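# Two robots sort capped tubes into colour-coded racks

## Task

Take every tube out of the tray and place it by the dot on its cap: orange-dotted tubes go into the blue rack, white-dotted tubes into the green rack, each pressed fully down into its slot. If any tube touches the floor, the task fails. The tray's bottles must finish upright inside the tray, and the tray must finish resting on the work bench with no part sticking out past its edge. One or both robots may be used. At the end, open the grippers and move the robots away. A robot that tips over or finishes leaning fails the task, and anything kept in place only by a robot at the end does not count as done.

## Robot and tools

ROBOTS. Two identical Hello Robot Stretch 4 units, r1 and r2. Each has a three-omni-wheel base, a mast with a lift, an arm that telescopes forward, a three-joint wrist (yaw, pitch, roll) and a two-finger gripper. Each is about 1.6 m tall; its base rim lies within 0.23 m of the base origin. Cameras per robot: <r>_head_camera, <r>_head_left_camera, <r>_head_right_camera, <r>_wrist_camera (e.g. r1_wrist_camera).

FRAMES. Every robot reports in its own base frame: origin on the floor below the base centre, x forward, y left, z up. hand_pose is the point between the open fingertips (link pinch) in that frame; with all wrist joints at 0 its axes line up with the base axes, and its printed position may be somewhat off. The odometry frame is the base frame as it was when the scene began. Neither robot knows the other's position; only images, lidar_m and wrist_depth_mm reveal it.

execute_actions. Arguments: actions (a list holding exactly one action, or empty to just get state and pictures) and cameras (list of camera names, "all", null or omitted for all, [] for none; an unknown name refuses the call). One action is an object keyed "r1" and/or "r2"; each robot gets its own block. Inside a block:
- base: exactly one relative move from where the base currently is: translate_m (metres, -2 to 2, + forward), strafe_m (metres, -2 to 2, + left), or rotate_rad (radians, -3.2 to 3.2, + counter-clockwise seen from above).
- joints: absolute targets by name. lift_m 0 to 1.2 m; arm_m 0 to 0.55 m extension; wrist_yaw_rad -1.134 to 4.276 (0 forward, + left, 3.14 stowed back, above 3.4 the arm may obstruct); wrist_pitch_rad -1.117 to 4.259 (0 level, 1.57 pointing down); wrist_roll_rad -1.117 to 4.259 (0 fingers level, + turns clockwise viewed from behind); gripper_m -0.038 to 0.141, the fingertip gap in metres (below 0 the tips squeeze each other). Done tolerances: lift and arm ±0.004, yaw and roll ±0.02, pitch ±0.05, gripper ±0.004. Out-of-range joint targets are clipped and reported; any other bad value or key rejects the whole call.
- pace: "slow", "default", "fast" or "max" (base up to 0.1/0.3/0.4/0.6 m/s and 1/2/3/4 rad/s; slower when the lift is above 0.2, down to 0.3 m/s and 1 rad/s at 1.2).
- contact_limits: {"arm_m": value 0 to 0.75}, how hard the arm may push before stopping; 0.5 if omitted.
- end_of_arm: "enable_torque" alone, to revive wrist/gripper motors that shut off.
All motions in one action start together. A robot or joint left out may still be chasing an earlier target. No action runs past 15 s. To unfold the wrist at start, send lift_m 0.4 with wrist_yaw_rad 0.

wait: seconds 0 to 10; commands nothing, returns state and images. zoom_image: camera name plus region [x0, y0, x1, y1] in pixels of that camera's latest full image, at most 504x504. read_manual: section "licences" only; moves nothing. finished_scene: scene number of the current scene; ends it irreversibly and reports success. Replying without a tool call ends everything.

RESULTS. Per robot: base_status and joint_status tell how each motion of the last accepted action ended: "done" (for the base, wheels turned the full amount even if slipping), "off_target" (stopped short, may still push), "contact_stop_at_<key>" (met something; that part goes slack), "limit_stop_at_<name>" (built-in limit; "limit_stop_at_tilt" means leaning beyond 6 degrees and everything but the wrist goes slack; "limit_stop_at_own_body" means self-collision, likely when pitch is below -0.2 with roll under -0.4 or above 4), "time_out", "torque_fault" (wrist motor overloaded and limp until enable_torque). on_its_own covers what wasn't commanded; "held at" there is the target, not the position. joint_positions, base_odometry (wheel count only, heading -3.142 to 3.142), turned_by_wheels vs turned_by_imu (a gap over about 0.1 rad means a bump or slip), base_tilt in degrees (forward/right positive, fixed bias up to about 1.5), motor_effort in percent with peak in brackets (wheel_0..2 positive turns the base right). lidar_m: 12 distances in 30-degree sectors from straight ahead, going counter-clockwise (4th left, 7th behind, 10th right); "-" means nothing seen or closer than 0.25 m; sees from about 0.15 m up, misses clear items and thin legs. wrist_depth_mm: 7x7 grid of depths, 100 to 2000 mm. Calibration per camera (K, distortion, T_world_to_cam from the carrier's base frame) is given up front and updated when it changes.

GRIPPING. Command a gap smaller than the object; the further below, the harder the squeeze and the more the object slides toward the wrist. Neither the reading nor "done" proves a grasp; a firm hold at a target of 0 or more shows as a clear gripper effort change. If fingertips jam on a surface, raise the lift.

AVOID. Any hard press between the two robots fails the run; once bases touch, even millimetres more is too much, and there is no touch sensor for it. Bases travel differently by up to about 3 cm per metre, so shared carrying is risky. Do not turn or drive holding over 1 kg with arm_m above 0.2, especially fast. Avoid steady high pushes, wrist overloads, dropping or slamming objects, tubes reaching the floor, and knocking the tray off the bench. Loose objects may occasionally get nudged. The world keeps running while you think.

Each tool is called as a command line: name --argument value for each argument, lists and objects as JSON in quotes; but a table of rows of numbers goes row by row, as --pt "numbers of a row", without its own name.

## Session

I'll start by looking at the current state of the scene.

execute_actions --actions '[]'

Scene clock: 0.00 s.
r1.base_odometry: x=+0.000 y=+0.000 heading=+0.000 (m, m, rad; r1's odometry frame)
r1.turned_by_wheels: +0.000 (rad since the last result)
r1.turned_by_imu: +0.000 (rad since the last result)
r1.base_tilt: forward=+0.9 right=-0.1 (deg)
r1.lidar_m: 4.14 1.31 1.37 1.98 2.27 0.97 0.72 0.70 0.73 1.05 3.33 3.70
r1.base_status: not commanded
r1.joint_positions: lift_m=+0.121 arm_m=+0.000 wrist_yaw_rad=+3.195 wrist_pitch_rad=-0.010 wrist_roll_rad=+0.004 gripper_m=+0.057
r1.joint_status: not commanded
r1.motor_effort: lift_m=+17 arm_m=-1 wrist_yaw_rad=+0 wrist_pitch_rad=-7 wrist_roll_rad=-2 gripper_m=+2 wheel_0=+0 wheel_1=+0 wheel_2=+0 (%)
r1.hand_pose: x=-0.1214 y=+0.0719 z=+0.3021 quat_wxyz=(-0.027, +0.005, +0.002, +1.000) (m; r1's base frame)
r1.wrist_depth_mm: - 144 197 946 1042 1182 1336 / - - 140 917 1042 1160 1308 / - - 138 931 1025 1160 1336 / - 114 139 917 1025 1138 1308 / 164 141 820 904 1008 1138 1308 / 204 750 788 891 960 1098 1229 / 203 732 750 842 778 866 904
r2.base_odometry: x=+0.000 y=+0.000 heading=+0.000 (m, m, rad; r2's odometry frame)
r2.turned_by_wheels: +0.000 (rad since the last result)
r2.turned_by_imu: +0.000 (rad since the last result)
r2.base_tilt: forward=+0.2 right=-0.2 (deg)
r2.lidar_m: 2.05 3.03 3.75 3.87 1.36 1.52 - 1.39 0.86 0.78 0.80 1.00
r2.base_status: not commanded
r2.joint_positions: lift_m=+0.187 arm_m=+0.001 wrist_yaw_rad=+3.126 wrist_pitch_rad=+0.003 wrist_roll_rad=+0.002 gripper_m=+0.057
r2.joint_status: not commanded
r2.motor_effort: lift_m=+19 arm_m=+0 wrist_yaw_rad=+1 wrist_pitch_rad=-7 wrist_roll_rad=+1 gripper_m=-2 wheel_0=+0 wheel_1=+0 wheel_2=+0 (%)
r2.hand_pose: x=-0.1148 y=+0.0918 z=+0.3641 quat_wxyz=(+0.008, -0.001, +0.001, +1.000) (m; r2's base frame)
r2.wrist_depth_mm: - 135 - - - - - / - 126 197 - - - - / - 130 192 - - - - / 134 138 - - - - - / 1708 - - - - - - / 1205 1255 197 1308 199 1281 1366 / 866 809 891 131 891 842 891
pictures: r1_head_camera, r1_head_left_camera, r1_head_right_camera, r1_wrist_camera, r2_head_camera, r2_head_left_camera, r2_head_right_camera, r2_wrist_camera
Images, in order (width x height): r1_head_camera 420x560, r1_head_left_camera 420x672, r1_head_right_camera 420x672, r1_wrist_camera 616x392, r2_head_camera 420x560, r2_head_left_camera 420x672, r2_head_right_camera 420x672, r2_wrist_camera 616x392.

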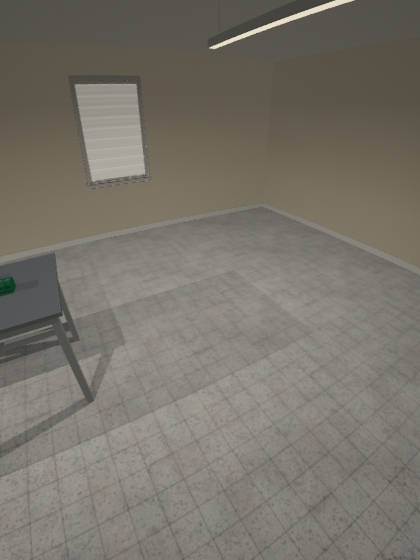

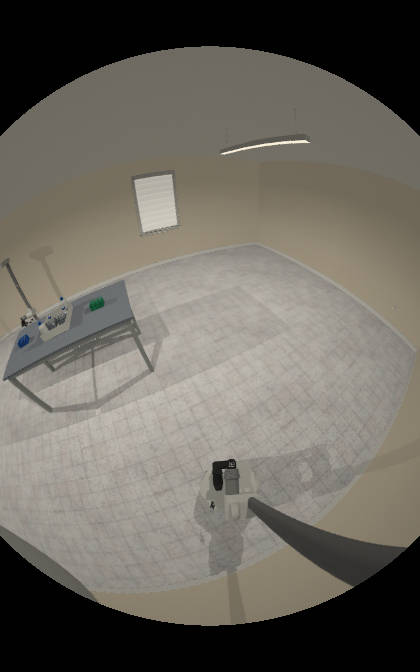

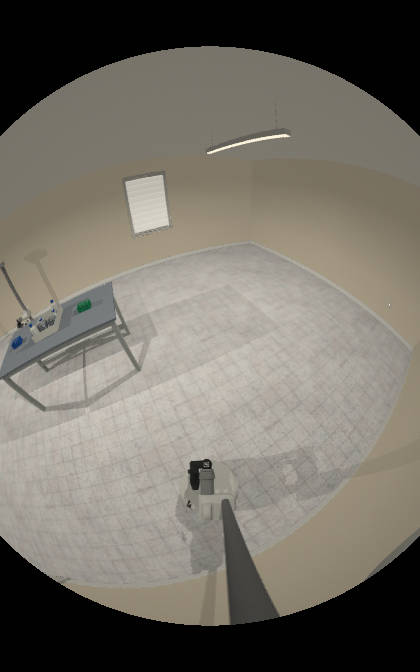

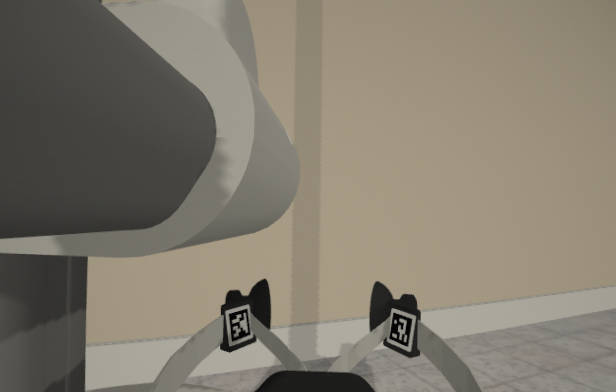

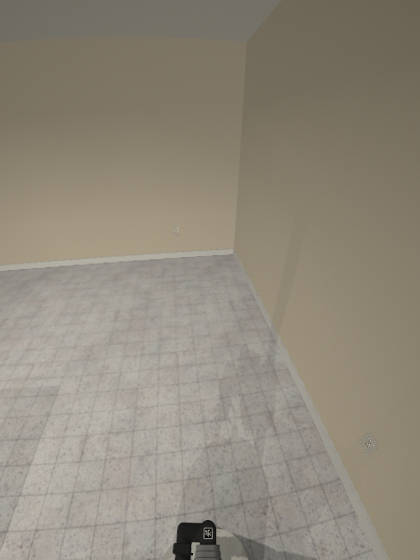

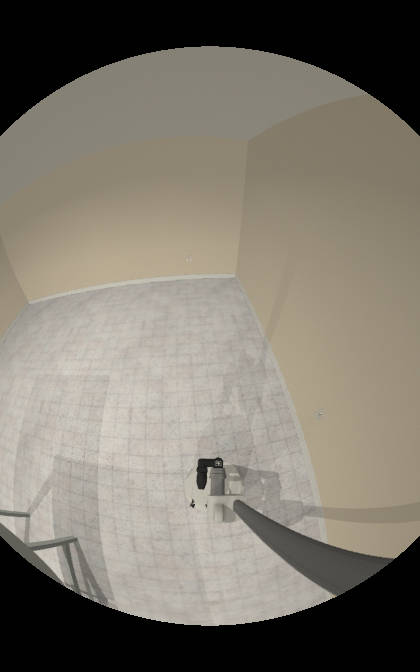

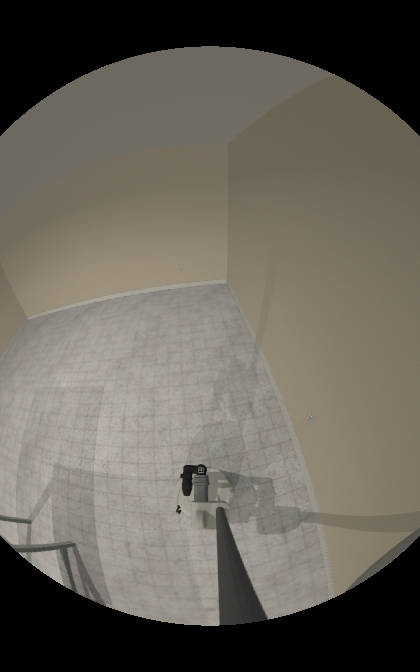

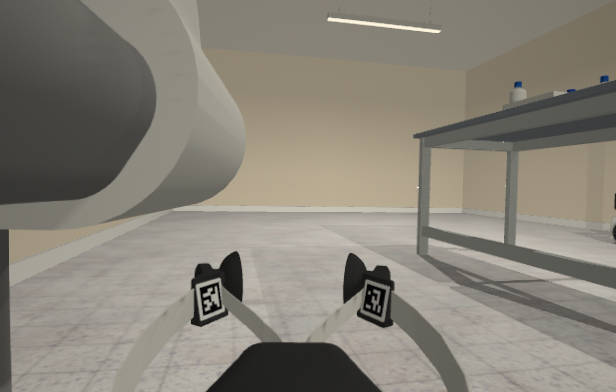

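zoom_image --camera "r1_head_left_camera" --region '[0, 250, 160, 420]'

Region (0, 250, 160, 420) of r1_head_left_camera's 420x672 image, scaled by 2.965, with more detail than that image has; it fills the left 474 columns of this view, and the rest is white.

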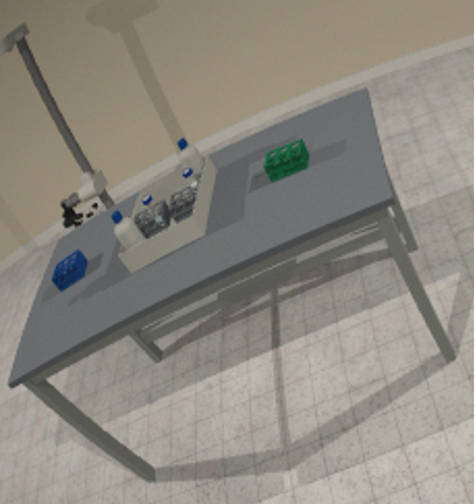

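execute_actions --actions '[{"r1": {"base": {"rotate_rad": 0.475}, "joints": {"lift_m": 0.2}, "pace": "fast"}, "r2": {"base": {"rotate_rad": 1.75}, "pace": "fast"}}]' --cameras '["r1_head_camera", "r2_head_camera", "r2_head_left_camera"]'

Scene clock: 6.03 s.
r1.base_odometry: x=+0.000 y=+0.000 heading=+0.475 (m, m, rad; r1's odometry frame)
r1.turned_by_wheels: +0.475 (rad since the last result)
r1.turned_by_imu: +0.477 (rad since the last result)
r1.base_tilt: forward=+1.0 right=-0.1 (deg)
r1.lidar_m: 1.29 1.34 1.87 2.67 0.99 0.73 0.70 0.73 0.99 2.77 3.63 4.20
r1.base_status: done
r1.joint_positions: lift_m=+0.200 arm_m=+0.000 wrist_yaw_rad=+3.195 wrist_pitch_rad=-0.010 wrist_roll_rad=+0.004 gripper_m=+0.057
r1.joint_status: all done
r1.motor_effort: lift_m=+20(23) arm_m=-1(1) wrist_yaw_rad=-1(0) wrist_pitch_rad=-7(8) wrist_roll_rad=-2(2) gripper_m=+0(3) wheel_0=-2(7) wheel_1=+0(10) wheel_2=+0(10) (%)
r1.hand_pose: x=-0.1214 y=+0.0719 z=+0.3810 quat_wxyz=(-0.027, +0.005, +0.002, +1.000) (m; r1's base frame)
r1.wrist_depth_mm: - 144 196 854 820 809 788 / - - 140 831 820 798 778 / - - 138 820 809 788 778 / - 114 139 809 809 788 768 / 164 141 831 820 798 778 768 / 203 854 831 809 778 768 759 / 203 831 798 809 788 759 759
r2.base_odometry: x=+0.000 y=+0.000 heading=+1.750 (m, m, rad; r2's odometry frame)
r2.turned_by_wheels: +1.750 (rad since the last result)
r2.turned_by_imu: +1.774 (rad since the last result)
r2.base_tilt: forward=+0.2 right=-0.2 (deg)
r2.lidar_m: 3.90 1.35 1.76 2.69 1.07 0.82 0.78 0.80 1.22 3.01 3.16 4.04
r2.base_status: done
r2.joint_positions: lift_m=+0.187 arm_m=+0.001 wrist_yaw_rad=+3.126 wrist_pitch_rad=+0.003 wrist_roll_rad=+0.002 gripper_m=+0.057
r2.joint_status: not commanded
r2.motor_effort: lift_m=+19(19) arm_m=+0(0) wrist_yaw_rad=+1(1) wrist_pitch_rad=-7(7) wrist_roll_rad=+1(1) gripper_m=-3(1) wheel_0=+0(7) wheel_1=+0(7) wheel_2=+0(9) (%)
r2.hand_pose: x=-0.1148 y=+0.0918 z=+0.3641 quat_wxyz=(+0.008, -0.001, +0.001, +1.000) (m; r2's base frame)
r2.wrist_depth_mm: - 136 891 891 891 891 904 / - 126 198 891 904 904 891 / - 130 193 904 891 904 917 / 134 138 904 904 917 904 917 / 904 904 917 931 917 904 931 / 904 917 198 904 200 931 904 / 854 809 878 131 878 842 904
pictures: r1_head_camera, r2_head_camera, r2_head_left_camera
Images, in order (width x height): r1_head_camera 420x560, r2_head_camera 420x560, r2_head_left_camera 420x672.

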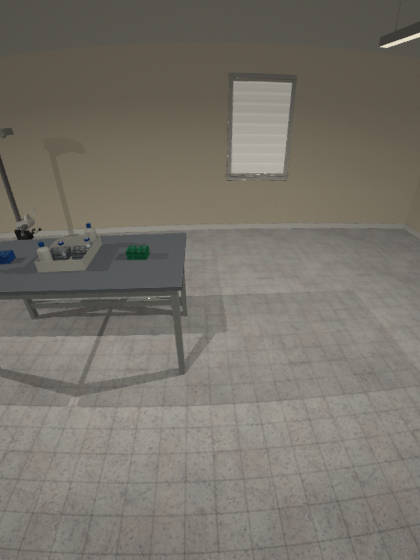

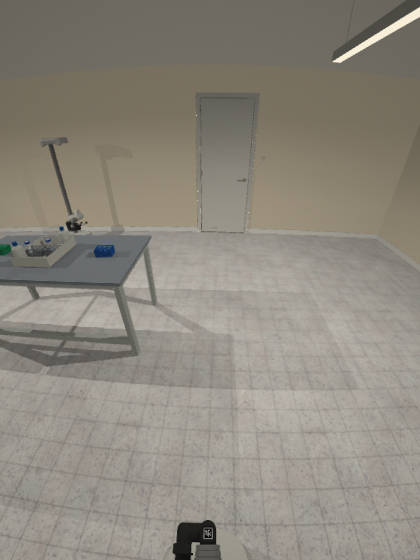

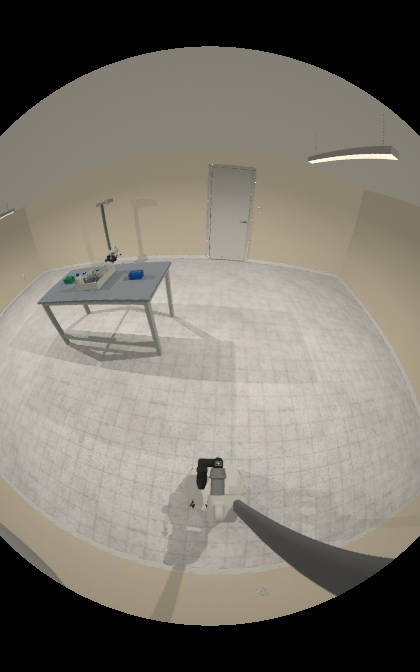

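execute_actions --actions '[{"r1": {"base": {"strafe_m": 1.0}, "pace": "max"}, "r2": {"base": {"strafe_m": 0.88}, "pace": "max"}}]' --cameras '["r1_head_camera", "r2_head_camera"]'

execute_actions --actions '[{"r1": {"base": {"translate_m": 0.85}, "joints": {"lift_m": 1.0, "wrist_yaw_rad": 0}, "pace": "fast"}, "r2": {"base": {"translate_m": 0.8}, "joints": {"lift_m": 1.0, "wrist_yaw_rad": 0}, "pace": "fast"}}]' --cameras '["r1_head_camera", "r2_head_camera", "r1_wrist_camera", "r2_wrist_camera"]'

Scene clock: 12.33 s.
r1.base_odometry: x=-0.457 y=+0.889 heading=+0.475 (m, m, rad; r1's odometry frame)
r1.turned_by_wheels: +0.000 (rad since the last result)
r1.turned_by_imu: +0.000 (rad since the last result)
r1.base_tilt: forward=+1.0 right=-0.1 (deg)
r1.lidar_m: 1.28 1.35 4.39 2.74 1.01 0.73 0.70 0.73 1.01 2.77 4.71 1.35
r1.base_status: done
r1.joint_positions: lift_m=+0.200 arm_m=+0.000 wrist_yaw_rad=+3.195 wrist_pitch_rad=-0.010 wrist_roll_rad=+0.004 gripper_m=+0.057
r1.joint_status: not commanded
r1.motor_effort: lift_m=+19(20) arm_m=-1(1) wrist_yaw_rad=-1(0) wrist_pitch_rad=-7(8) wrist_roll_rad=-2(2) gripper_m=-3(1) wheel_0=+3(15) wheel_1=-1(13) wheel_2=+0(1) (%)
r1.hand_pose: x=-0.1214 y=+0.0719 z=+0.3810 quat_wxyz=(-0.027, +0.005, +0.002, +1.000) (m; r1's base frame)
r1.wrist_depth_mm: - 144 197 831 831 798 788 / - - 140 831 809 798 788 / - - 138 831 809 798 778 / - 114 139 820 809 788 768 / 164 141 831 820 809 778 768 / 204 842 831 809 778 778 768 / 203 842 809 798 778 768 759
r2.base_odometry: x=-0.866 y=-0.157 heading=+1.750 (m, m, rad; r2's odometry frame)
r2.turned_by_wheels: +0.000 (rad since the last result)
r2.turned_by_imu: -0.001 (rad since the last result)
r2.base_tilt: forward=+0.2 right=-0.2 (deg)
r2.lidar_m: 1.20 1.29 4.98 2.47 1.03 0.77 0.74 0.80 1.14 3.58 4.06 4.07
r2.base_status: done
r2.joint_positions: lift_m=+0.187 arm_m=+0.001 wrist_yaw_rad=+3.126 wrist_pitch_rad=+0.003 wrist_roll_rad=+0.002 gripper_m=+0.057
r2.joint_status: not commanded
r2.motor_effort: lift_m=+19(19) arm_m=+0(0) wrist_yaw_rad=+1(0) wrist_pitch_rad=-8(7) wrist_roll_rad=+1(0) gripper_m=+0(1) wheel_0=+1(12) wheel_1=+0(16) wheel_2=+0(0) (%)
r2.hand_pose: x=-0.1148 y=+0.0918 z=+0.3641 quat_wxyz=(+0.008, -0.001, +0.001, +1.000) (m; r2's base frame)
r2.wrist_depth_mm: - 136 854 854 866 878 878 / - 126 198 866 866 866 866 / - 131 192 854 878 854 878 / 134 138 866 866 866 878 866 / 854 878 878 891 891 891 878 / 878 866 198 878 199 878 866 / 854 809 866 131 866 831 878
pictures: r1_head_camera, r2_head_camera
Images, in order (width x height): r1_head_camera 420x560, r2_head_camera 420x560.

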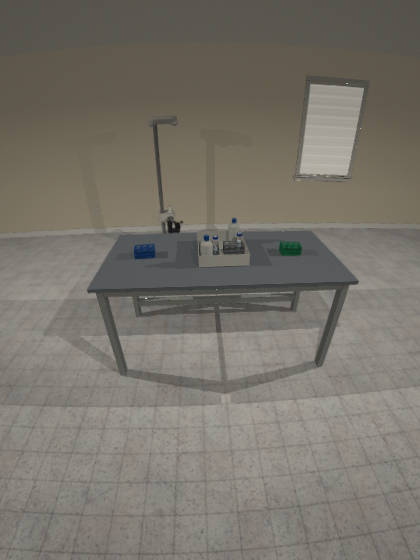

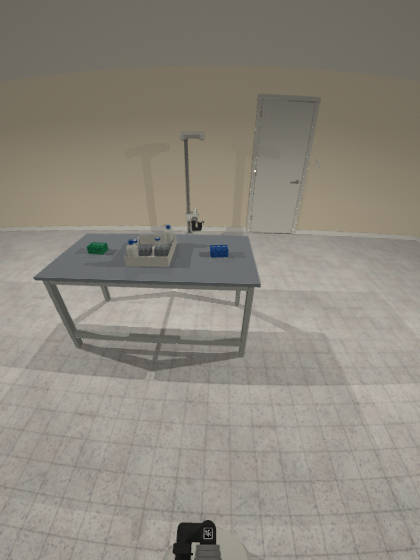

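Scene clock: 15.73 s.
r1.base_odometry: x=+0.299 y=+1.278 heading=+0.475 (m, m, rad; r1's odometry frame)
r1.turned_by_wheels: +0.000 (rad since the last result)
r1.turned_by_imu: +0.002 (rad since the last result)
r1.base_tilt: forward=+1.0 right=-0.1 (deg)
r1.lidar_m: 0.44 0.44 0.65 4.23 2.15 1.61 1.55 1.63 2.19 4.52 0.62 0.48
r1.base_status: done
r1.joint_positions: lift_m=+1.000 arm_m=+0.000 wrist_yaw_rad=+0.000 wrist_pitch_rad=-0.010 wrist_roll_rad=+0.004 gripper_m=+0.057
r1.joint_status: all done
r1.motor_effort: lift_m=+20(23) arm_m=-1(1) wrist_yaw_rad=+1(4) wrist_pitch_rad=-8(6) wrist_roll_rad=-2(2) gripper_m=-4(1) wheel_0=+0(10) wheel_1=+0(9) wheel_2=+3(10) (%)
r1.hand_pose: x=+0.4598 y=-0.0873 z=+1.1810 quat_wxyz=(+1.000, +0.002, -0.005, +0.000) (m; r1's base frame)
r1.wrist_depth_mm: - - - - - - - / - - - - - - - / - - 1499 - - - - / - - - - - - - / - - - - - - - / - - 1464 - - - - / - - - - 723 - -
r2.base_odometry: x=-1.009 y=+0.630 heading=+1.750 (m, m, rad; r2's odometry frame)
r2.turned_by_wheels: +0.000 (rad since the last result)
r2.turned_by_imu: -0.004 (rad since the last result)
r2.base_tilt: forward=+0.2 right=-0.2 (deg)
r2.lidar_m: 0.40 0.44 0.62 4.81 2.15 1.60 1.53 1.64 2.35 3.91 4.12 0.43
r2.base_status: done
r2.joint_positions: lift_m=+1.000 arm_m=+0.001 wrist_yaw_rad=+0.000 wrist_pitch_rad=+0.003 wrist_roll_rad=+0.002 gripper_m=+0.057
r2.joint_status: all done
r2.motor_effort: lift_m=+21(22) arm_m=+0(0) wrist_yaw_rad=+2(6) wrist_pitch_rad=-7(7) wrist_roll_rad=+0(1) gripper_m=+0(4) wheel_0=-2(6) wheel_1=-2(8) wheel_2=+1(11) (%)
r2.hand_pose: x=+0.4608 y=-0.0874 z=+1.1772 quat_wxyz=(+1.000, +0.001, +0.001, +0.000) (m; r2's base frame)
r2.wrist_depth_mm: - - - - - - - / - - - - - - - / - - - - - - - / - - - - - - - / - - - - - - - / - - 198 - 198 - - / 759 854 976 131 - - -
pictures: r1_head_camera, r1_wrist_camera, r2_head_camera, r2_wrist_camera
camera_calibration (this result's frames):
r1_wrist_camera: T_world_to_cam=[[0.0210122, -0.998918, 0.0414796, -0.143914], [0.0489512, -0.0404111, -0.997983, 1.2189], [0.99858, 0.0230003, 0.0480491, -0.291469], [0, 0, 0, 1]] pos_world=[0.234413, -0.0877978, 1.23642]
r2_wrist_camera: T_world_to_cam=[[-0.0495482, -0.998736, 0.00849933, -0.0906087], [-0.0263967, -0.00719734, -0.999626, 1.23913], [0.998423, -0.049754, -0.0260067, -0.207826], [0, 0, 0, 1]] pos_world=[0.235717, -0.0919159, 1.23403]
Images, in order (width x height): r1_head_camera 420x560, r1_wrist_camera 616x392, r2_head_camera 420x560, r2_wrist_camera 616x392.

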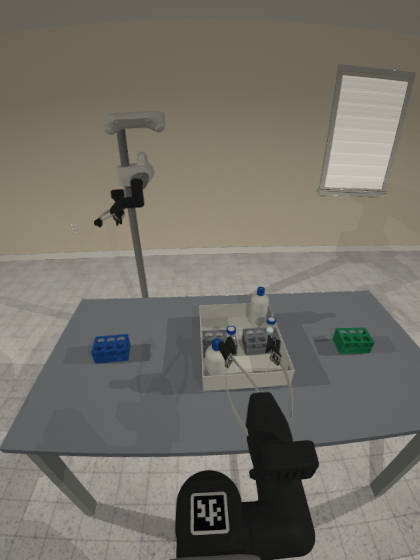

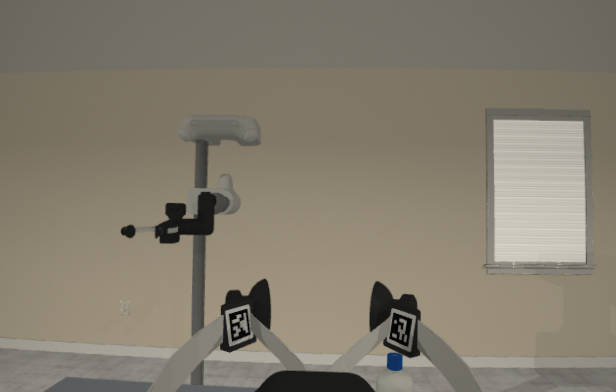

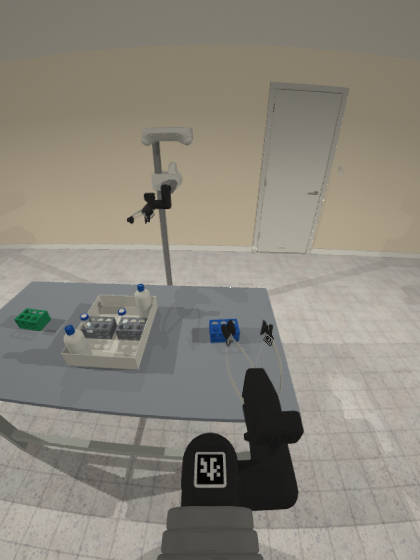

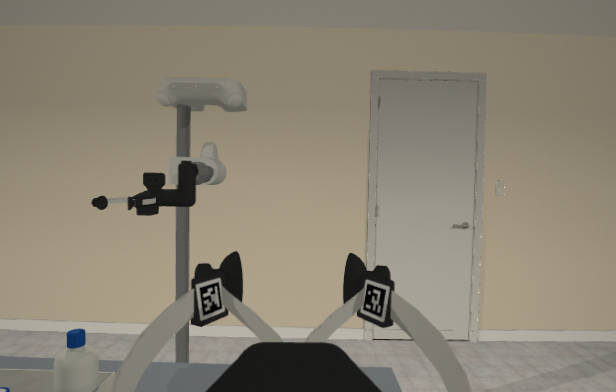

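zoom_image --camera "r2_head_camera" --region '[50, 275, 170, 375]'

zoom_image --camera "r1_head_camera" --region '[185, 280, 305, 400]'

Region (50, 275, 170, 375) of r2_head_camera's 420x560 image, scaled by 4.200, with more detail than that image has.

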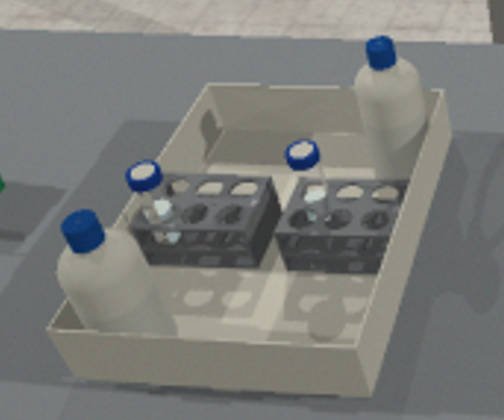

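Region (185, 280, 305, 400) of r1_head_camera's 420x560 image, scaled by 4.200, with more detail than that image has.

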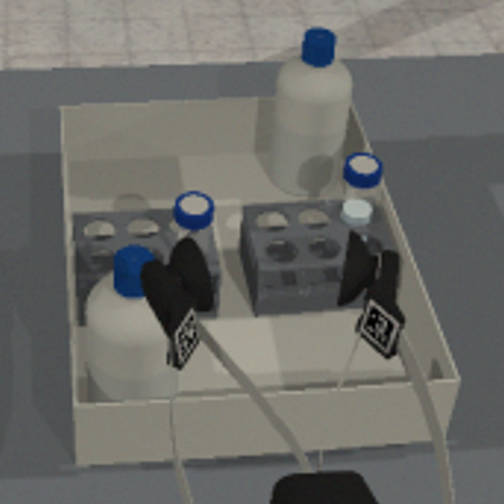

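execute_actions --actions '[{"r1": {"base": {"translate_m": 0.15}, "joints": {"lift_m": 1.15, "wrist_pitch_rad": 1.57, "arm_m": 0.4, "gripper_m": 0.09}, "pace": "fast"}, "r2": {"base": {"strafe_m": 0.62}, "joints": {"lift_m": 1.15, "wrist_pitch_rad": 1.57, "gripper_m": 0.09}, "pace": "fast"}}]' --cameras '["r1_head_camera", "r2_head_camera", "r1_wrist_camera"]'

Scene clock: 27.93 s.
r1.base_odometry: x=+0.432 y=+1.347 heading=+0.475 (m, m, rad; r1's odometry frame)
r1.turned_by_wheels: +0.000 (rad since the last result)
r1.turned_by_imu: +0.000 (rad since the last result)
r1.base_tilt: forward=+0.9 right=-0.1 (deg)
r1.lidar_m: 0.27 0.30 0.41 4.23 2.38 1.77 1.69 1.79 2.46 4.53 0.42 0.30
r1.base_status: done
r1.joint_positions: lift_m=+1.150 arm_m=+0.399 wrist_yaw_rad=+0.000 wrist_pitch_rad=+1.570 wrist_roll_rad=+0.004 gripper_m=+0.090
r1.joint_status: all done
r1.motor_effort: lift_m=+20(21) arm_m=+5(5) wrist_yaw_rad=-1(2) wrist_pitch_rad=+0(6) wrist_roll_rad=-1(2) gripper_m=-5(3) wheel_0=+1(7) wheel_1=+2(3) wheel_2=+0(15) (%)
r1.hand_pose: x=+0.5703 y=-0.0874 z=+1.0395 quat_wxyz=(+0.707, +0.001, +0.707, -0.001) (m; r1's base frame)
r1.wrist_depth_mm: 525 521 521 508 473 379 496 / 525 517 512 508 500 500 492 / 517 517 512 473 488 433 488 / 521 512 508 500 492 492 488 / 517 508 508 496 492 492 488 / 512 512 222 496 449 488 484 / 512 508 500 325 492 484 480
r2.base_odometry: x=-1.619 y=+0.520 heading=+1.750 (m, m, rad; r2's odometry frame)
r2.turned_by_wheels: +0.000 (rad since the last result)
r2.turned_by_imu: -0.001 (rad since the last result)
r2.base_tilt: forward=+0.2 right=-0.2 (deg)
r2.lidar_m: 0.42 0.46 0.64 4.20 2.10 1.58 1.52 1.60 2.30 4.55 0.61 0.46
r2.base_status: done
r2.joint_positions: lift_m=+1.150 arm_m=+0.001 wrist_yaw_rad=+0.000 wrist_pitch_rad=+1.570 wrist_roll_rad=+0.002 gripper_m=+0.090
r2.joint_status: all done
r2.motor_effort: lift_m=+21(22) arm_m=+0(0) wrist_yaw_rad=+3(3) wrist_pitch_rad=+1(8) wrist_roll_rad=+1(1) gripper_m=+1(2) wheel_0=+0(10) wheel_1=-1(12) wheel_2=+1(0) (%)
r2.hand_pose: x=+0.1726 y=-0.0874 z=+1.0396 quat_wxyz=(+0.708, +0.001, +0.707, -0.001) (m; r2's base frame)
r2.wrist_depth_mm: 1205 1229 1229 1229 517 504 504 / 1205 1205 1205 1255 1255 1255 1255 / 1205 1229 1255 1229 1255 1281 1281 / 1229 1229 1255 1229 1255 1308 1281 / 1229 1281 1060 1042 1281 1308 1308 / 1229 1255 1042 1060 207 1281 1281 / 1229 1229 1255 131 1281 1281 1308
pictures: r1_head_camera, r1_wrist_camera, r2_head_camera
camera_calibration (this result's frames):
r1_wrist_camera: T_world_to_cam=[[0.0415347, -0.998914, -0.0210964, -0.0871135], [-0.998388, -0.0406767, -0.039591, 0.673379], [0.0386899, 0.0227067, -0.998993, 1.24079], [0, 0, 0, 1]] pos_world=[0.627905, -0.0878025, 1.26437]
Images, in order (width x height): r1_head_camera 420x560, r1_wrist_camera 616x392, r2_head_camera 420x560.

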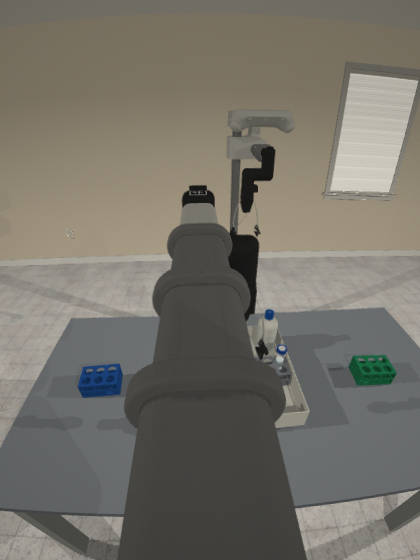

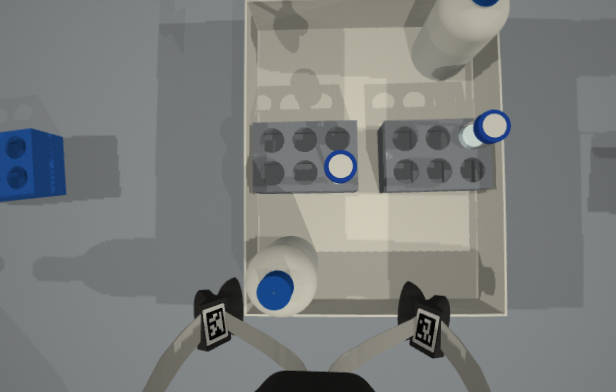

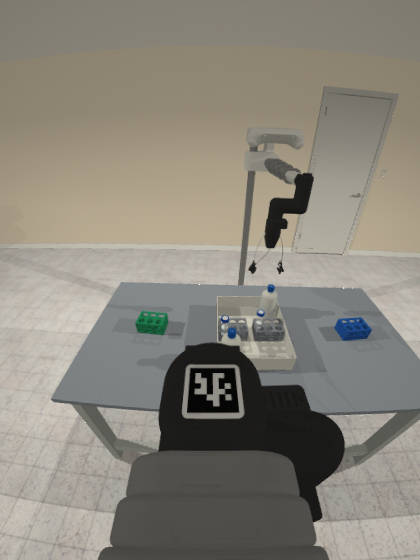

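execute_actions --actions '[{"r1": {"base": {"strafe_m": -0.017}, "joints": {"lift_m": 1.04, "arm_m": 0.5, "gripper_m": 0.08}, "pace": "fast"}, "r2": {"base": {"translate_m": 0.14}, "pace": "default"}}]' --cameras '["r1_wrist_camera", "r2_head_camera"]'

Scene clock: 35.77 s.
r1.base_odometry: x=+0.440 y=+1.332 heading=+0.475 (m, m, rad; r1's odometry frame)
r1.turned_by_wheels: +0.000 (rad since the last result)
r1.turned_by_imu: -0.001 (rad since the last result)
r1.base_tilt: forward=+1.1 right=-0.1 (deg)
r1.lidar_m: 0.28 0.30 0.43 4.24 2.38 1.77 1.70 1.77 2.45 4.50 0.43 0.30
r1.base_status: done
r1.joint_positions: lift_m=+1.040 arm_m=+0.499 wrist_yaw_rad=+0.000 wrist_pitch_rad=+1.570 wrist_roll_rad=+0.004 gripper_m=+0.080
r1.joint_status: all done
r1.motor_effort: lift_m=+14(19) arm_m=+5(6) wrist_yaw_rad=-2(2) wrist_pitch_rad=+0(1) wrist_roll_rad=-2(1) gripper_m=-2(1) wheel_0=+1(6) wheel_1=-1(9) wheel_2=+0(1) (%)
r1.hand_pose: x=+0.6703 y=-0.0874 z=+0.9300 quat_wxyz=(+0.707, +0.001, +0.707, -0.001) (m; r1's base frame)
r1.wrist_depth_mm: 415 407 404 397 392 255 211 / 410 407 397 394 389 264 382 / 407 402 394 392 387 366 382 / 404 399 394 389 387 368 379 / 404 397 343 330 349 322 377 / 399 397 220 382 322 379 375 / 399 394 319 353 377 364 349
r2.base_odometry: x=-1.644 y=+0.658 heading=+1.750 (m, m, rad; r2's odometry frame)
r2.turned_by_wheels: +0.000 (rad since the last result)
r2.turned_by_imu: -0.001 (rad since the last result)
r2.base_tilt: forward=+0.2 right=-0.2 (deg)
r2.lidar_m: 0.31 0.30 0.47 4.18 2.27 1.71 1.65 1.75 2.48 4.55 0.45 0.33
r2.base_status: done
r2.joint_positions: lift_m=+1.150 arm_m=+0.001 wrist_yaw_rad=+0.000 wrist_pitch_rad=+1.570 wrist_roll_rad=+0.002 gripper_m=+0.090
r2.joint_status: not commanded
r2.motor_effort: lift_m=+20(20) arm_m=+0(0) wrist_yaw_rad=+2(2) wrist_pitch_rad=+1(1) wrist_roll_rad=+0(1) gripper_m=-2(4) wheel_0=-1(5) wheel_1=+1(6) wheel_2=+2(10) (%)
r2.hand_pose: x=+0.1726 y=-0.0874 z=+1.0396 quat_wxyz=(+0.707, +0.001, +0.707, -0.001) (m; r2's base frame)
r2.wrist_depth_mm: 484 488 492 492 500 504 508 / 488 496 492 500 504 504 504 / 1205 1205 1255 1078 1078 1098 521 / 1205 1229 1229 1229 1281 1281 1308 / 1229 1229 1042 1042 1255 1281 1281 / 1229 1255 1042 1060 207 1308 1308 / 1255 1255 1255 131 1281 1281 1281
pictures: r1_wrist_camera, r2_head_camera
camera_calibration (this result's frames):
r1_wrist_camera: T_world_to_cam=[[0.0415079, -0.998915, -0.021099, -0.0935541], [-0.998391, -0.0406513, -0.0395261, 0.768776], [0.0386255, 0.0227057, -0.998996, 1.1276], [0, 0, 0, 1]] pos_world=[0.727868, -0.0878039, 1.15488]
Images, in order (width x height): r1_wrist_camera 616x392, r2_head_camera 420x560.

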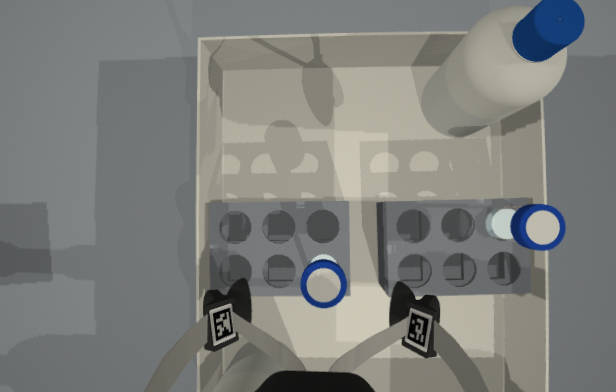

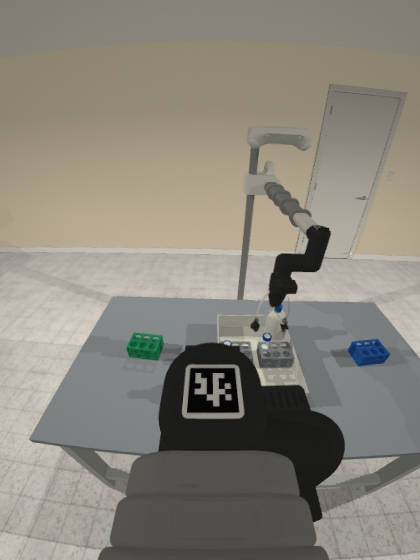

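execute_actions --actions '[{"r1": {"joints": {"lift_m": 0.976}, "pace": "default"}}]' --cameras '["r1_wrist_camera", "r2_head_camera"]'

Scene clock: 38.17 s.
r1.base_odometry: x=+0.440 y=+1.332 heading=+0.475 (m, m, rad; r1's odometry frame)
r1.turned_by_wheels: +0.000 (rad since the last result)
r1.turned_by_imu: +0.000 (rad since the last result)
r1.base_tilt: forward=+1.0 right=-0.1 (deg)
r1.lidar_m: 0.28 0.30 0.43 4.26 2.37 1.77 1.70 1.77 2.44 4.51 0.42 0.30
r1.base_status: not commanded
r1.joint_positions: lift_m=+0.976 arm_m=+0.499 wrist_yaw_rad=+0.000 wrist_pitch_rad=+1.570 wrist_roll_rad=+0.004 gripper_m=+0.080
r1.joint_status: all done
r1.motor_effort: lift_m=+14(13) arm_m=+5(5) wrist_yaw_rad=-2(2) wrist_pitch_rad=+0(0) wrist_roll_rad=-2(1) gripper_m=-4(1) wheel_0=+1(1) wheel_1=-2(2) wheel_2=+0(0) (%)
r1.hand_pose: x=+0.6703 y=-0.0874 z=+0.8660 quat_wxyz=(+0.707, +0.001, +0.707, -0.001) (m; r1's base frame)
r1.wrist_depth_mm: 345 342 303 306 306 234 186 / 343 342 332 329 325 263 227 / 340 338 330 325 324 320 294 / 340 334 309 325 322 319 257 / 336 334 268 265 315 259 256 / 334 332 220 202 260 289 279 / 334 330 301 320 317 314 293
r2.base_odometry: x=-1.644 y=+0.658 heading=+1.750 (m, m, rad; r2's odometry frame)
r2.turned_by_wheels: +0.000 (rad since the last result)
r2.turned_by_imu: +0.000 (rad since the last result)
r2.base_tilt: forward=+0.2 right=-0.2 (deg)
r2.lidar_m: 0.30 0.32 0.45 4.19 2.26 1.72 1.65 1.72 2.50 4.54 0.44 0.31
r2.base_status: not commanded
r2.joint_positions: lift_m=+1.150 arm_m=+0.001 wrist_yaw_rad=+0.000 wrist_pitch_rad=+1.570 wrist_roll_rad=+0.002 gripper_m=+0.090
r2.joint_status: not commanded
r2.motor_effort: lift_m=+20(20) arm_m=+0(0) wrist_yaw_rad=+1(1) wrist_pitch_rad=+1(1) wrist_roll_rad=+1(1) gripper_m=+0(2) wheel_0=-1(0) wheel_1=+1(1) wheel_2=+1(2) (%)
r2.hand_pose: x=+0.1726 y=-0.0874 z=+1.0396 quat_wxyz=(+0.707, +0.001, +0.707, -0.001) (m; r2's base frame)
r2.wrist_depth_mm: 484 488 488 496 500 508 512 / 484 488 496 500 504 508 512 / 1205 1229 1229 1078 1060 1098 521 / 1205 1229 1255 1255 1255 1255 1281 / 1229 1255 1042 1025 1308 1308 1281 / 1229 1229 1042 1025 208 1281 1308 / 1205 1255 1255 131 1281 1308 1336
pictures: r1_wrist_camera, r2_head_camera
camera_calibration (this result's frames):
r1_wrist_camera: T_world_to_cam=[[0.041508, -0.998915, -0.021099, -0.0949045], [-0.998391, -0.0406514, -0.039526, 0.766248], [0.0386254, 0.0227057, -0.998996, 1.06367], [0, 0, 0, 1]] pos_world=[0.72787, -0.0878039, 1.09089]
Images, in order (width x height): r1_wrist_camera 616x392, r2_head_camera 420x560.

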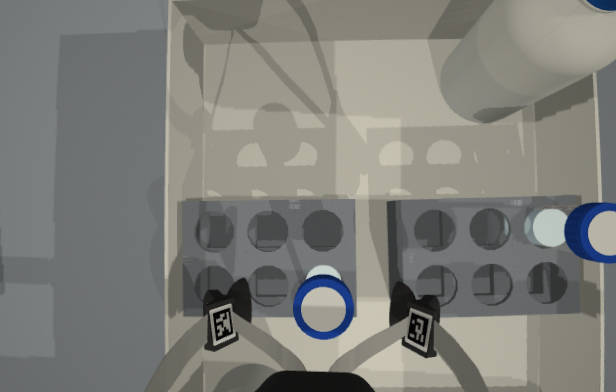

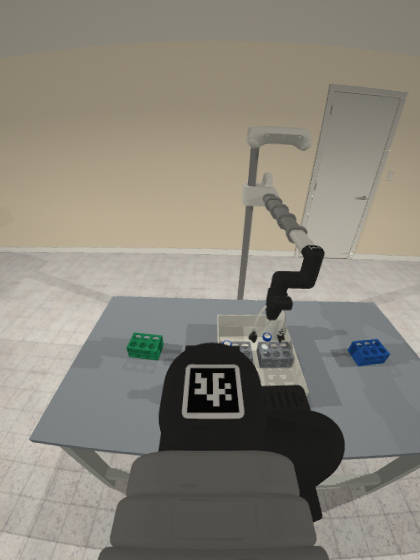

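execute_actions --actions '[{"r1": {"joints": {"gripper_m": 0.012}, "pace": "default"}}]' --cameras '["r1_wrist_camera"]'

execute_actions --actions '[{"r1": {"joints": {"lift_m": 1.1}, "pace": "default"}}]' --cameras '["r1_wrist_camera", "r2_head_camera"]'

Scene clock: 40.27 s.
r1.base_odometry: x=+0.440 y=+1.332 heading=+0.475 (m, m, rad; r1's odometry frame)
r1.turned_by_wheels: +0.000 (rad since the last result)
r1.turned_by_imu: +0.000 (rad since the last result)
r1.base_tilt: forward=+0.9 right=-0.2 (deg)
r1.lidar_m: 0.28 0.31 0.43 4.26 2.38 1.77 1.69 1.76 2.41 4.50 0.42 0.31
r1.base_status: not commanded
r1.joint_positions: lift_m=+0.976 arm_m=+0.499 wrist_yaw_rad=+0.000 wrist_pitch_rad=+1.570 wrist_roll_rad=+0.004 gripper_m=+0.012
r1.joint_status: all done
r1.motor_effort: lift_m=+14(14) arm_m=+5(5) wrist_yaw_rad=+0(1) wrist_pitch_rad=+0(1) wrist_roll_rad=-1(1) gripper_m=-5(14) wheel_0=+1(1) wheel_1=-2(2) wheel_2=+0(0) (%)
r1.hand_pose: x=+0.6703 y=-0.0874 z=+0.8660 quat_wxyz=(+0.707, +0.001, +0.707, -0.001) (m; r1's base frame)
r1.wrist_depth_mm: 343 342 303 306 306 234 187 / 343 340 332 327 327 263 226 / 340 338 332 327 325 320 293 / 340 338 310 325 320 319 258 / 338 334 266 264 315 259 255 / 336 330 266 194 258 287 279 / 334 330 278 319 315 312 293
r2.base_odometry: x=-1.644 y=+0.658 heading=+1.750 (m, m, rad; r2's odometry frame)
r2.turned_by_wheels: +0.000 (rad since the last result)
r2.turned_by_imu: +0.000 (rad since the last result)
r2.base_tilt: forward=+0.2 right=-0.2 (deg)
r2.lidar_m: 0.29 0.32 0.47 4.19 2.25 1.69 1.66 1.75 2.51 4.55 0.42 0.30
r2.base_status: not commanded
r2.joint_positions: lift_m=+1.150 arm_m=+0.001 wrist_yaw_rad=+0.000 wrist_pitch_rad=+1.570 wrist_roll_rad=+0.002 gripper_m=+0.090
r2.joint_status: not commanded
r2.motor_effort: lift_m=+20(20) arm_m=+0(0) wrist_yaw_rad=+2(3) wrist_pitch_rad=+1(1) wrist_roll_rad=+1(0) gripper_m=+1(0) wheel_0=+0(1) wheel_1=+1(1) wheel_2=+2(2) (%)
r2.hand_pose: x=+0.1726 y=-0.0874 z=+1.0396 quat_wxyz=(+0.707, +0.001, +0.707, -0.001) (m; r2's base frame)
r2.wrist_depth_mm: 484 488 496 496 500 504 508 / 484 492 496 496 504 508 512 / 1229 1229 1229 1078 1078 1078 525 / 1229 1229 1255 1255 1255 1281 1281 / 1205 1229 1025 1042 1281 1308 1281 / 1229 1255 1042 1042 207 1308 1281 / 1229 1229 1255 131 1281 1281 1308
pictures: r1_wrist_camera
camera_calibration (this result's frames):
r1_wrist_camera: T_world_to_cam=[[0.0415079, -0.998915, -0.021099, -0.0949044], [-0.998391, -0.0406512, -0.0395261, 0.766249], [0.0386255, 0.0227057, -0.998996, 1.06367], [0, 0, 0, 1]] pos_world=[0.72787, -0.0878039, 1.09089]
Images, in order (width x height): r1_wrist_camera 616x392.

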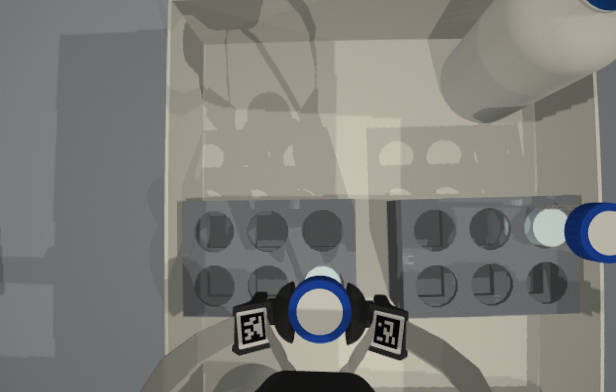

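Scene clock: 41.83 s.
r1.base_odometry: x=+0.440 y=+1.332 heading=+0.475 (m, m, rad; r1's odometry frame)
r1.turned_by_wheels: +0.000 (rad since the last result)
r1.turned_by_imu: +0.000 (rad since the last result)
r1.base_tilt: forward=+1.1 right=-0.2 (deg)
r1.lidar_m: 0.28 0.30 0.42 4.23 2.39 1.77 1.70 1.78 2.44 4.50 0.42 0.30
r1.base_status: not commanded
r1.joint_positions: lift_m=+1.100 arm_m=+0.499 wrist_yaw_rad=+0.000 wrist_pitch_rad=+1.570 wrist_roll_rad=+0.004 gripper_m=+0.012
r1.joint_status: all done
r1.motor_effort: lift_m=+21(23) arm_m=+5(5) wrist_yaw_rad=+0(1) wrist_pitch_rad=+0(0) wrist_roll_rad=-2(1) gripper_m=-12(9) wheel_0=+1(1) wheel_1=-2(2) wheel_2=+0(0) (%)
r1.hand_pose: x=+0.6703 y=-0.0874 z=+0.9894 quat_wxyz=(+0.707, +0.001, +0.707, -0.001) (m; r1's base frame)
r1.wrist_depth_mm: 473 469 466 459 455 455 445 / 473 469 462 445 410 304 445 / 469 466 455 452 449 397 442 / 469 469 452 445 445 413 439 / 466 459 449 389 415 379 439 / 462 459 436 195 436 436 433 / 459 455 310 373 436 392 433
r2.base_odometry: x=-1.644 y=+0.658 heading=+1.750 (m, m, rad; r2's odometry frame)
r2.turned_by_wheels: +0.000 (rad since the last result)
r2.turned_by_imu: +0.000 (rad since the last result)
r2.base_tilt: forward=+0.3 right=-0.2 (deg)
r2.lidar_m: 0.29 0.31 0.48 4.17 2.28 1.70 1.66 1.75 2.48 4.54 0.44 0.31
r2.base_status: not commanded
r2.joint_positions: lift_m=+1.150 arm_m=+0.001 wrist_yaw_rad=+0.000 wrist_pitch_rad=+1.570 wrist_roll_rad=+0.002 gripper_m=+0.090
r2.joint_status: not commanded
r2.motor_effort: lift_m=+20(21) arm_m=+0(0) wrist_yaw_rad=+0(2) wrist_pitch_rad=+1(1) wrist_roll_rad=+1(1) gripper_m=-2(3) wheel_0=-1(1) wheel_1=+1(1) wheel_2=+2(1) (%)
r2.hand_pose: x=+0.1726 y=-0.0874 z=+1.0396 quat_wxyz=(+0.707, +0.001, +0.707, -0.001) (m; r2's base frame)
r2.wrist_depth_mm: 484 488 488 500 500 504 512 / 484 492 492 500 500 508 512 / 1205 1205 1229 1078 1098 1098 521 / 1229 1229 1229 1255 1229 1255 1281 / 1229 1229 1060 1060 1229 1255 1281 / 1229 1255 1025 1042 207 1281 1308 / 1229 1255 1255 131 1281 1281 1308
pictures: r1_wrist_camera, r2_head_camera
camera_calibration (this result's frames):
r1_wrist_camera: T_world_to_cam=[[0.0415075, -0.998915, -0.0210991, -0.0922999], [-0.998391, -0.0406509, -0.0395237, 0.771127], [0.0386232, 0.0227057, -0.998996, 1.18697], [0, 0, 0, 1]] pos_world=[0.727873, -0.087804, 1.21431]
Images, in order (width x height): r1_wrist_camera 616x392, r2_head_camera 420x560.

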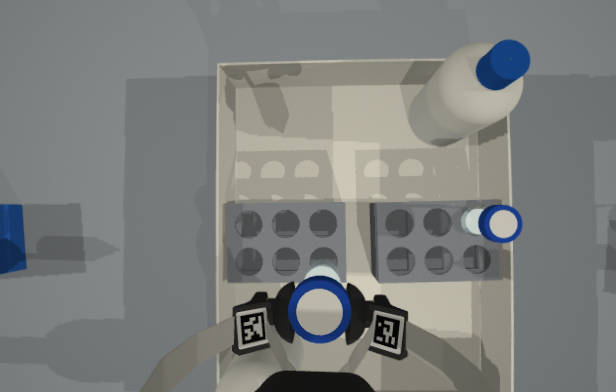

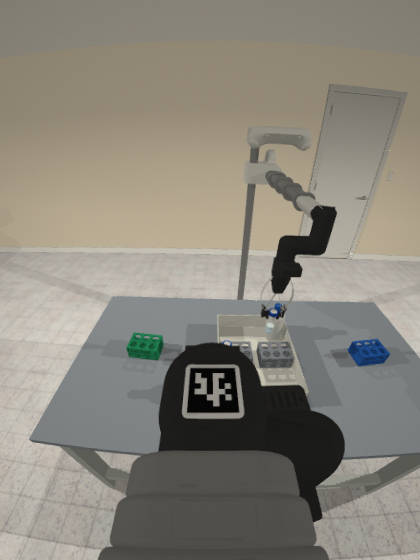

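execute_actions --actions '[{"r1": {"base": {"strafe_m": -0.515}, "joints": {"lift_m": 1.13}, "pace": "default"}, "r2": {"joints": {"arm_m": 0.2, "gripper_m": 0.08}, "pace": "default"}}]' --cameras '["r1_wrist_camera", "r2_head_camera", "r1_head_camera"]'

Scene clock: 47.03 s.
r1.base_odometry: x=+0.675 y=+0.874 heading=+0.475 (m, m, rad; r1's odometry frame)
r1.turned_by_wheels: +0.000 (rad since the last result)
r1.turned_by_imu: -0.001 (rad since the last result)
r1.base_tilt: forward=+1.0 right=-0.1 (deg)
r1.lidar_m: 0.28 0.30 0.43 1.17 2.40 1.76 1.70 1.79 2.45 4.00 0.42 0.30
r1.base_status: done
r1.joint_positions: lift_m=+1.130 arm_m=+0.499 wrist_yaw_rad=+0.000 wrist_pitch_rad=+1.570 wrist_roll_rad=+0.004 gripper_m=+0.012
r1.joint_status: all done
r1.motor_effort: lift_m=+20(22) arm_m=+5(5) wrist_yaw_rad=+0(2) wrist_pitch_rad=+1(0) wrist_roll_rad=-1(1) gripper_m=-8(11) wheel_0=+1(9) wheel_1=-1(10) wheel_2=+0(1) (%)
r1.hand_pose: x=+0.6703 y=-0.0874 z=+1.0195 quat_wxyz=(+0.707, +0.001, +0.707, -0.001) (m; r1's base frame)
r1.wrist_depth_mm: 508 500 500 492 484 480 1229 / 466 496 496 488 480 477 1255 / 452 492 492 488 484 480 1229 / 455 488 484 484 477 469 1205 / 449 496 488 421 477 469 1229 / 484 488 480 195 469 469 1205 / 473 480 480 473 469 462 1205
r2.base_odometry: x=-1.644 y=+0.658 heading=+1.750 (m, m, rad; r2's odometry frame)
r2.turned_by_wheels: +0.000 (rad since the last result)
r2.turned_by_imu: +0.000 (rad since the last result)
r2.base_tilt: forward=+0.3 right=-0.2 (deg)
r2.lidar_m: 0.29 0.33 0.46 4.20 2.28 1.70 1.66 1.76 2.47 4.53 0.43 0.32
r2.base_status: not commanded
r2.joint_positions: lift_m=+1.150 arm_m=+0.199 wrist_yaw_rad=+0.000 wrist_pitch_rad=+1.570 wrist_roll_rad=+0.002 gripper_m=+0.080
r2.joint_status: all done
r2.motor_effort: lift_m=+21(20) arm_m=+8(8) wrist_yaw_rad=+0(2) wrist_pitch_rad=+0(0) wrist_roll_rad=+1(1) gripper_m=-2(0) wheel_0=+0(1) wheel_1=+1(1) wheel_2=+2(2) (%)
r2.hand_pose: x=+0.3698 y=-0.0874 z=+1.0396 quat_wxyz=(+0.707, +0.001, +0.707, -0.001) (m; r2's base frame)
r2.wrist_depth_mm: 484 484 488 496 496 473 508 / 488 488 496 355 500 504 508 / 488 492 492 496 500 504 512 / 488 492 496 500 508 508 521 / 492 500 504 508 508 512 517 / 1205 1229 202 1042 200 1281 1281 / 1229 1229 1042 135 1255 1308 1308
pictures: r1_head_camera, r1_wrist_camera, r2_head_camera
camera_calibration (this result's frames):
r1_wrist_camera: T_world_to_cam=[[0.0414569, -0.998917, -0.0211054, -0.0916233], [-0.998399, -0.0406036, -0.0393723, 0.772127], [0.0384727, 0.0227039, -0.999002, 1.21714], [0, 0, 0, 1]] pos_world=[0.727863, -0.0878067, 1.24439]
Images, in order (width x height): r1_head_camera 420x560, r1_wrist_camera 616x392, r2_head_camera 420x560.

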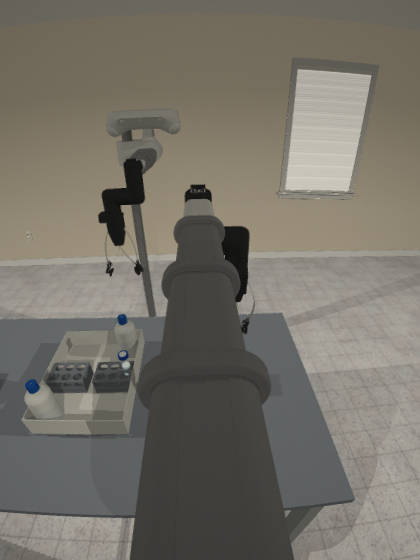

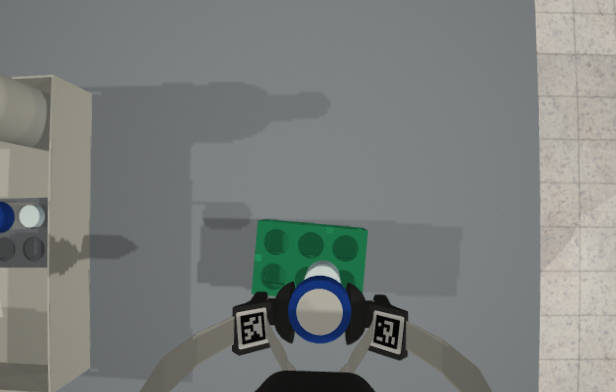

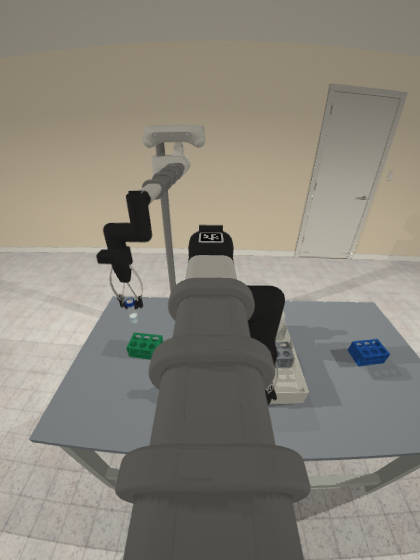

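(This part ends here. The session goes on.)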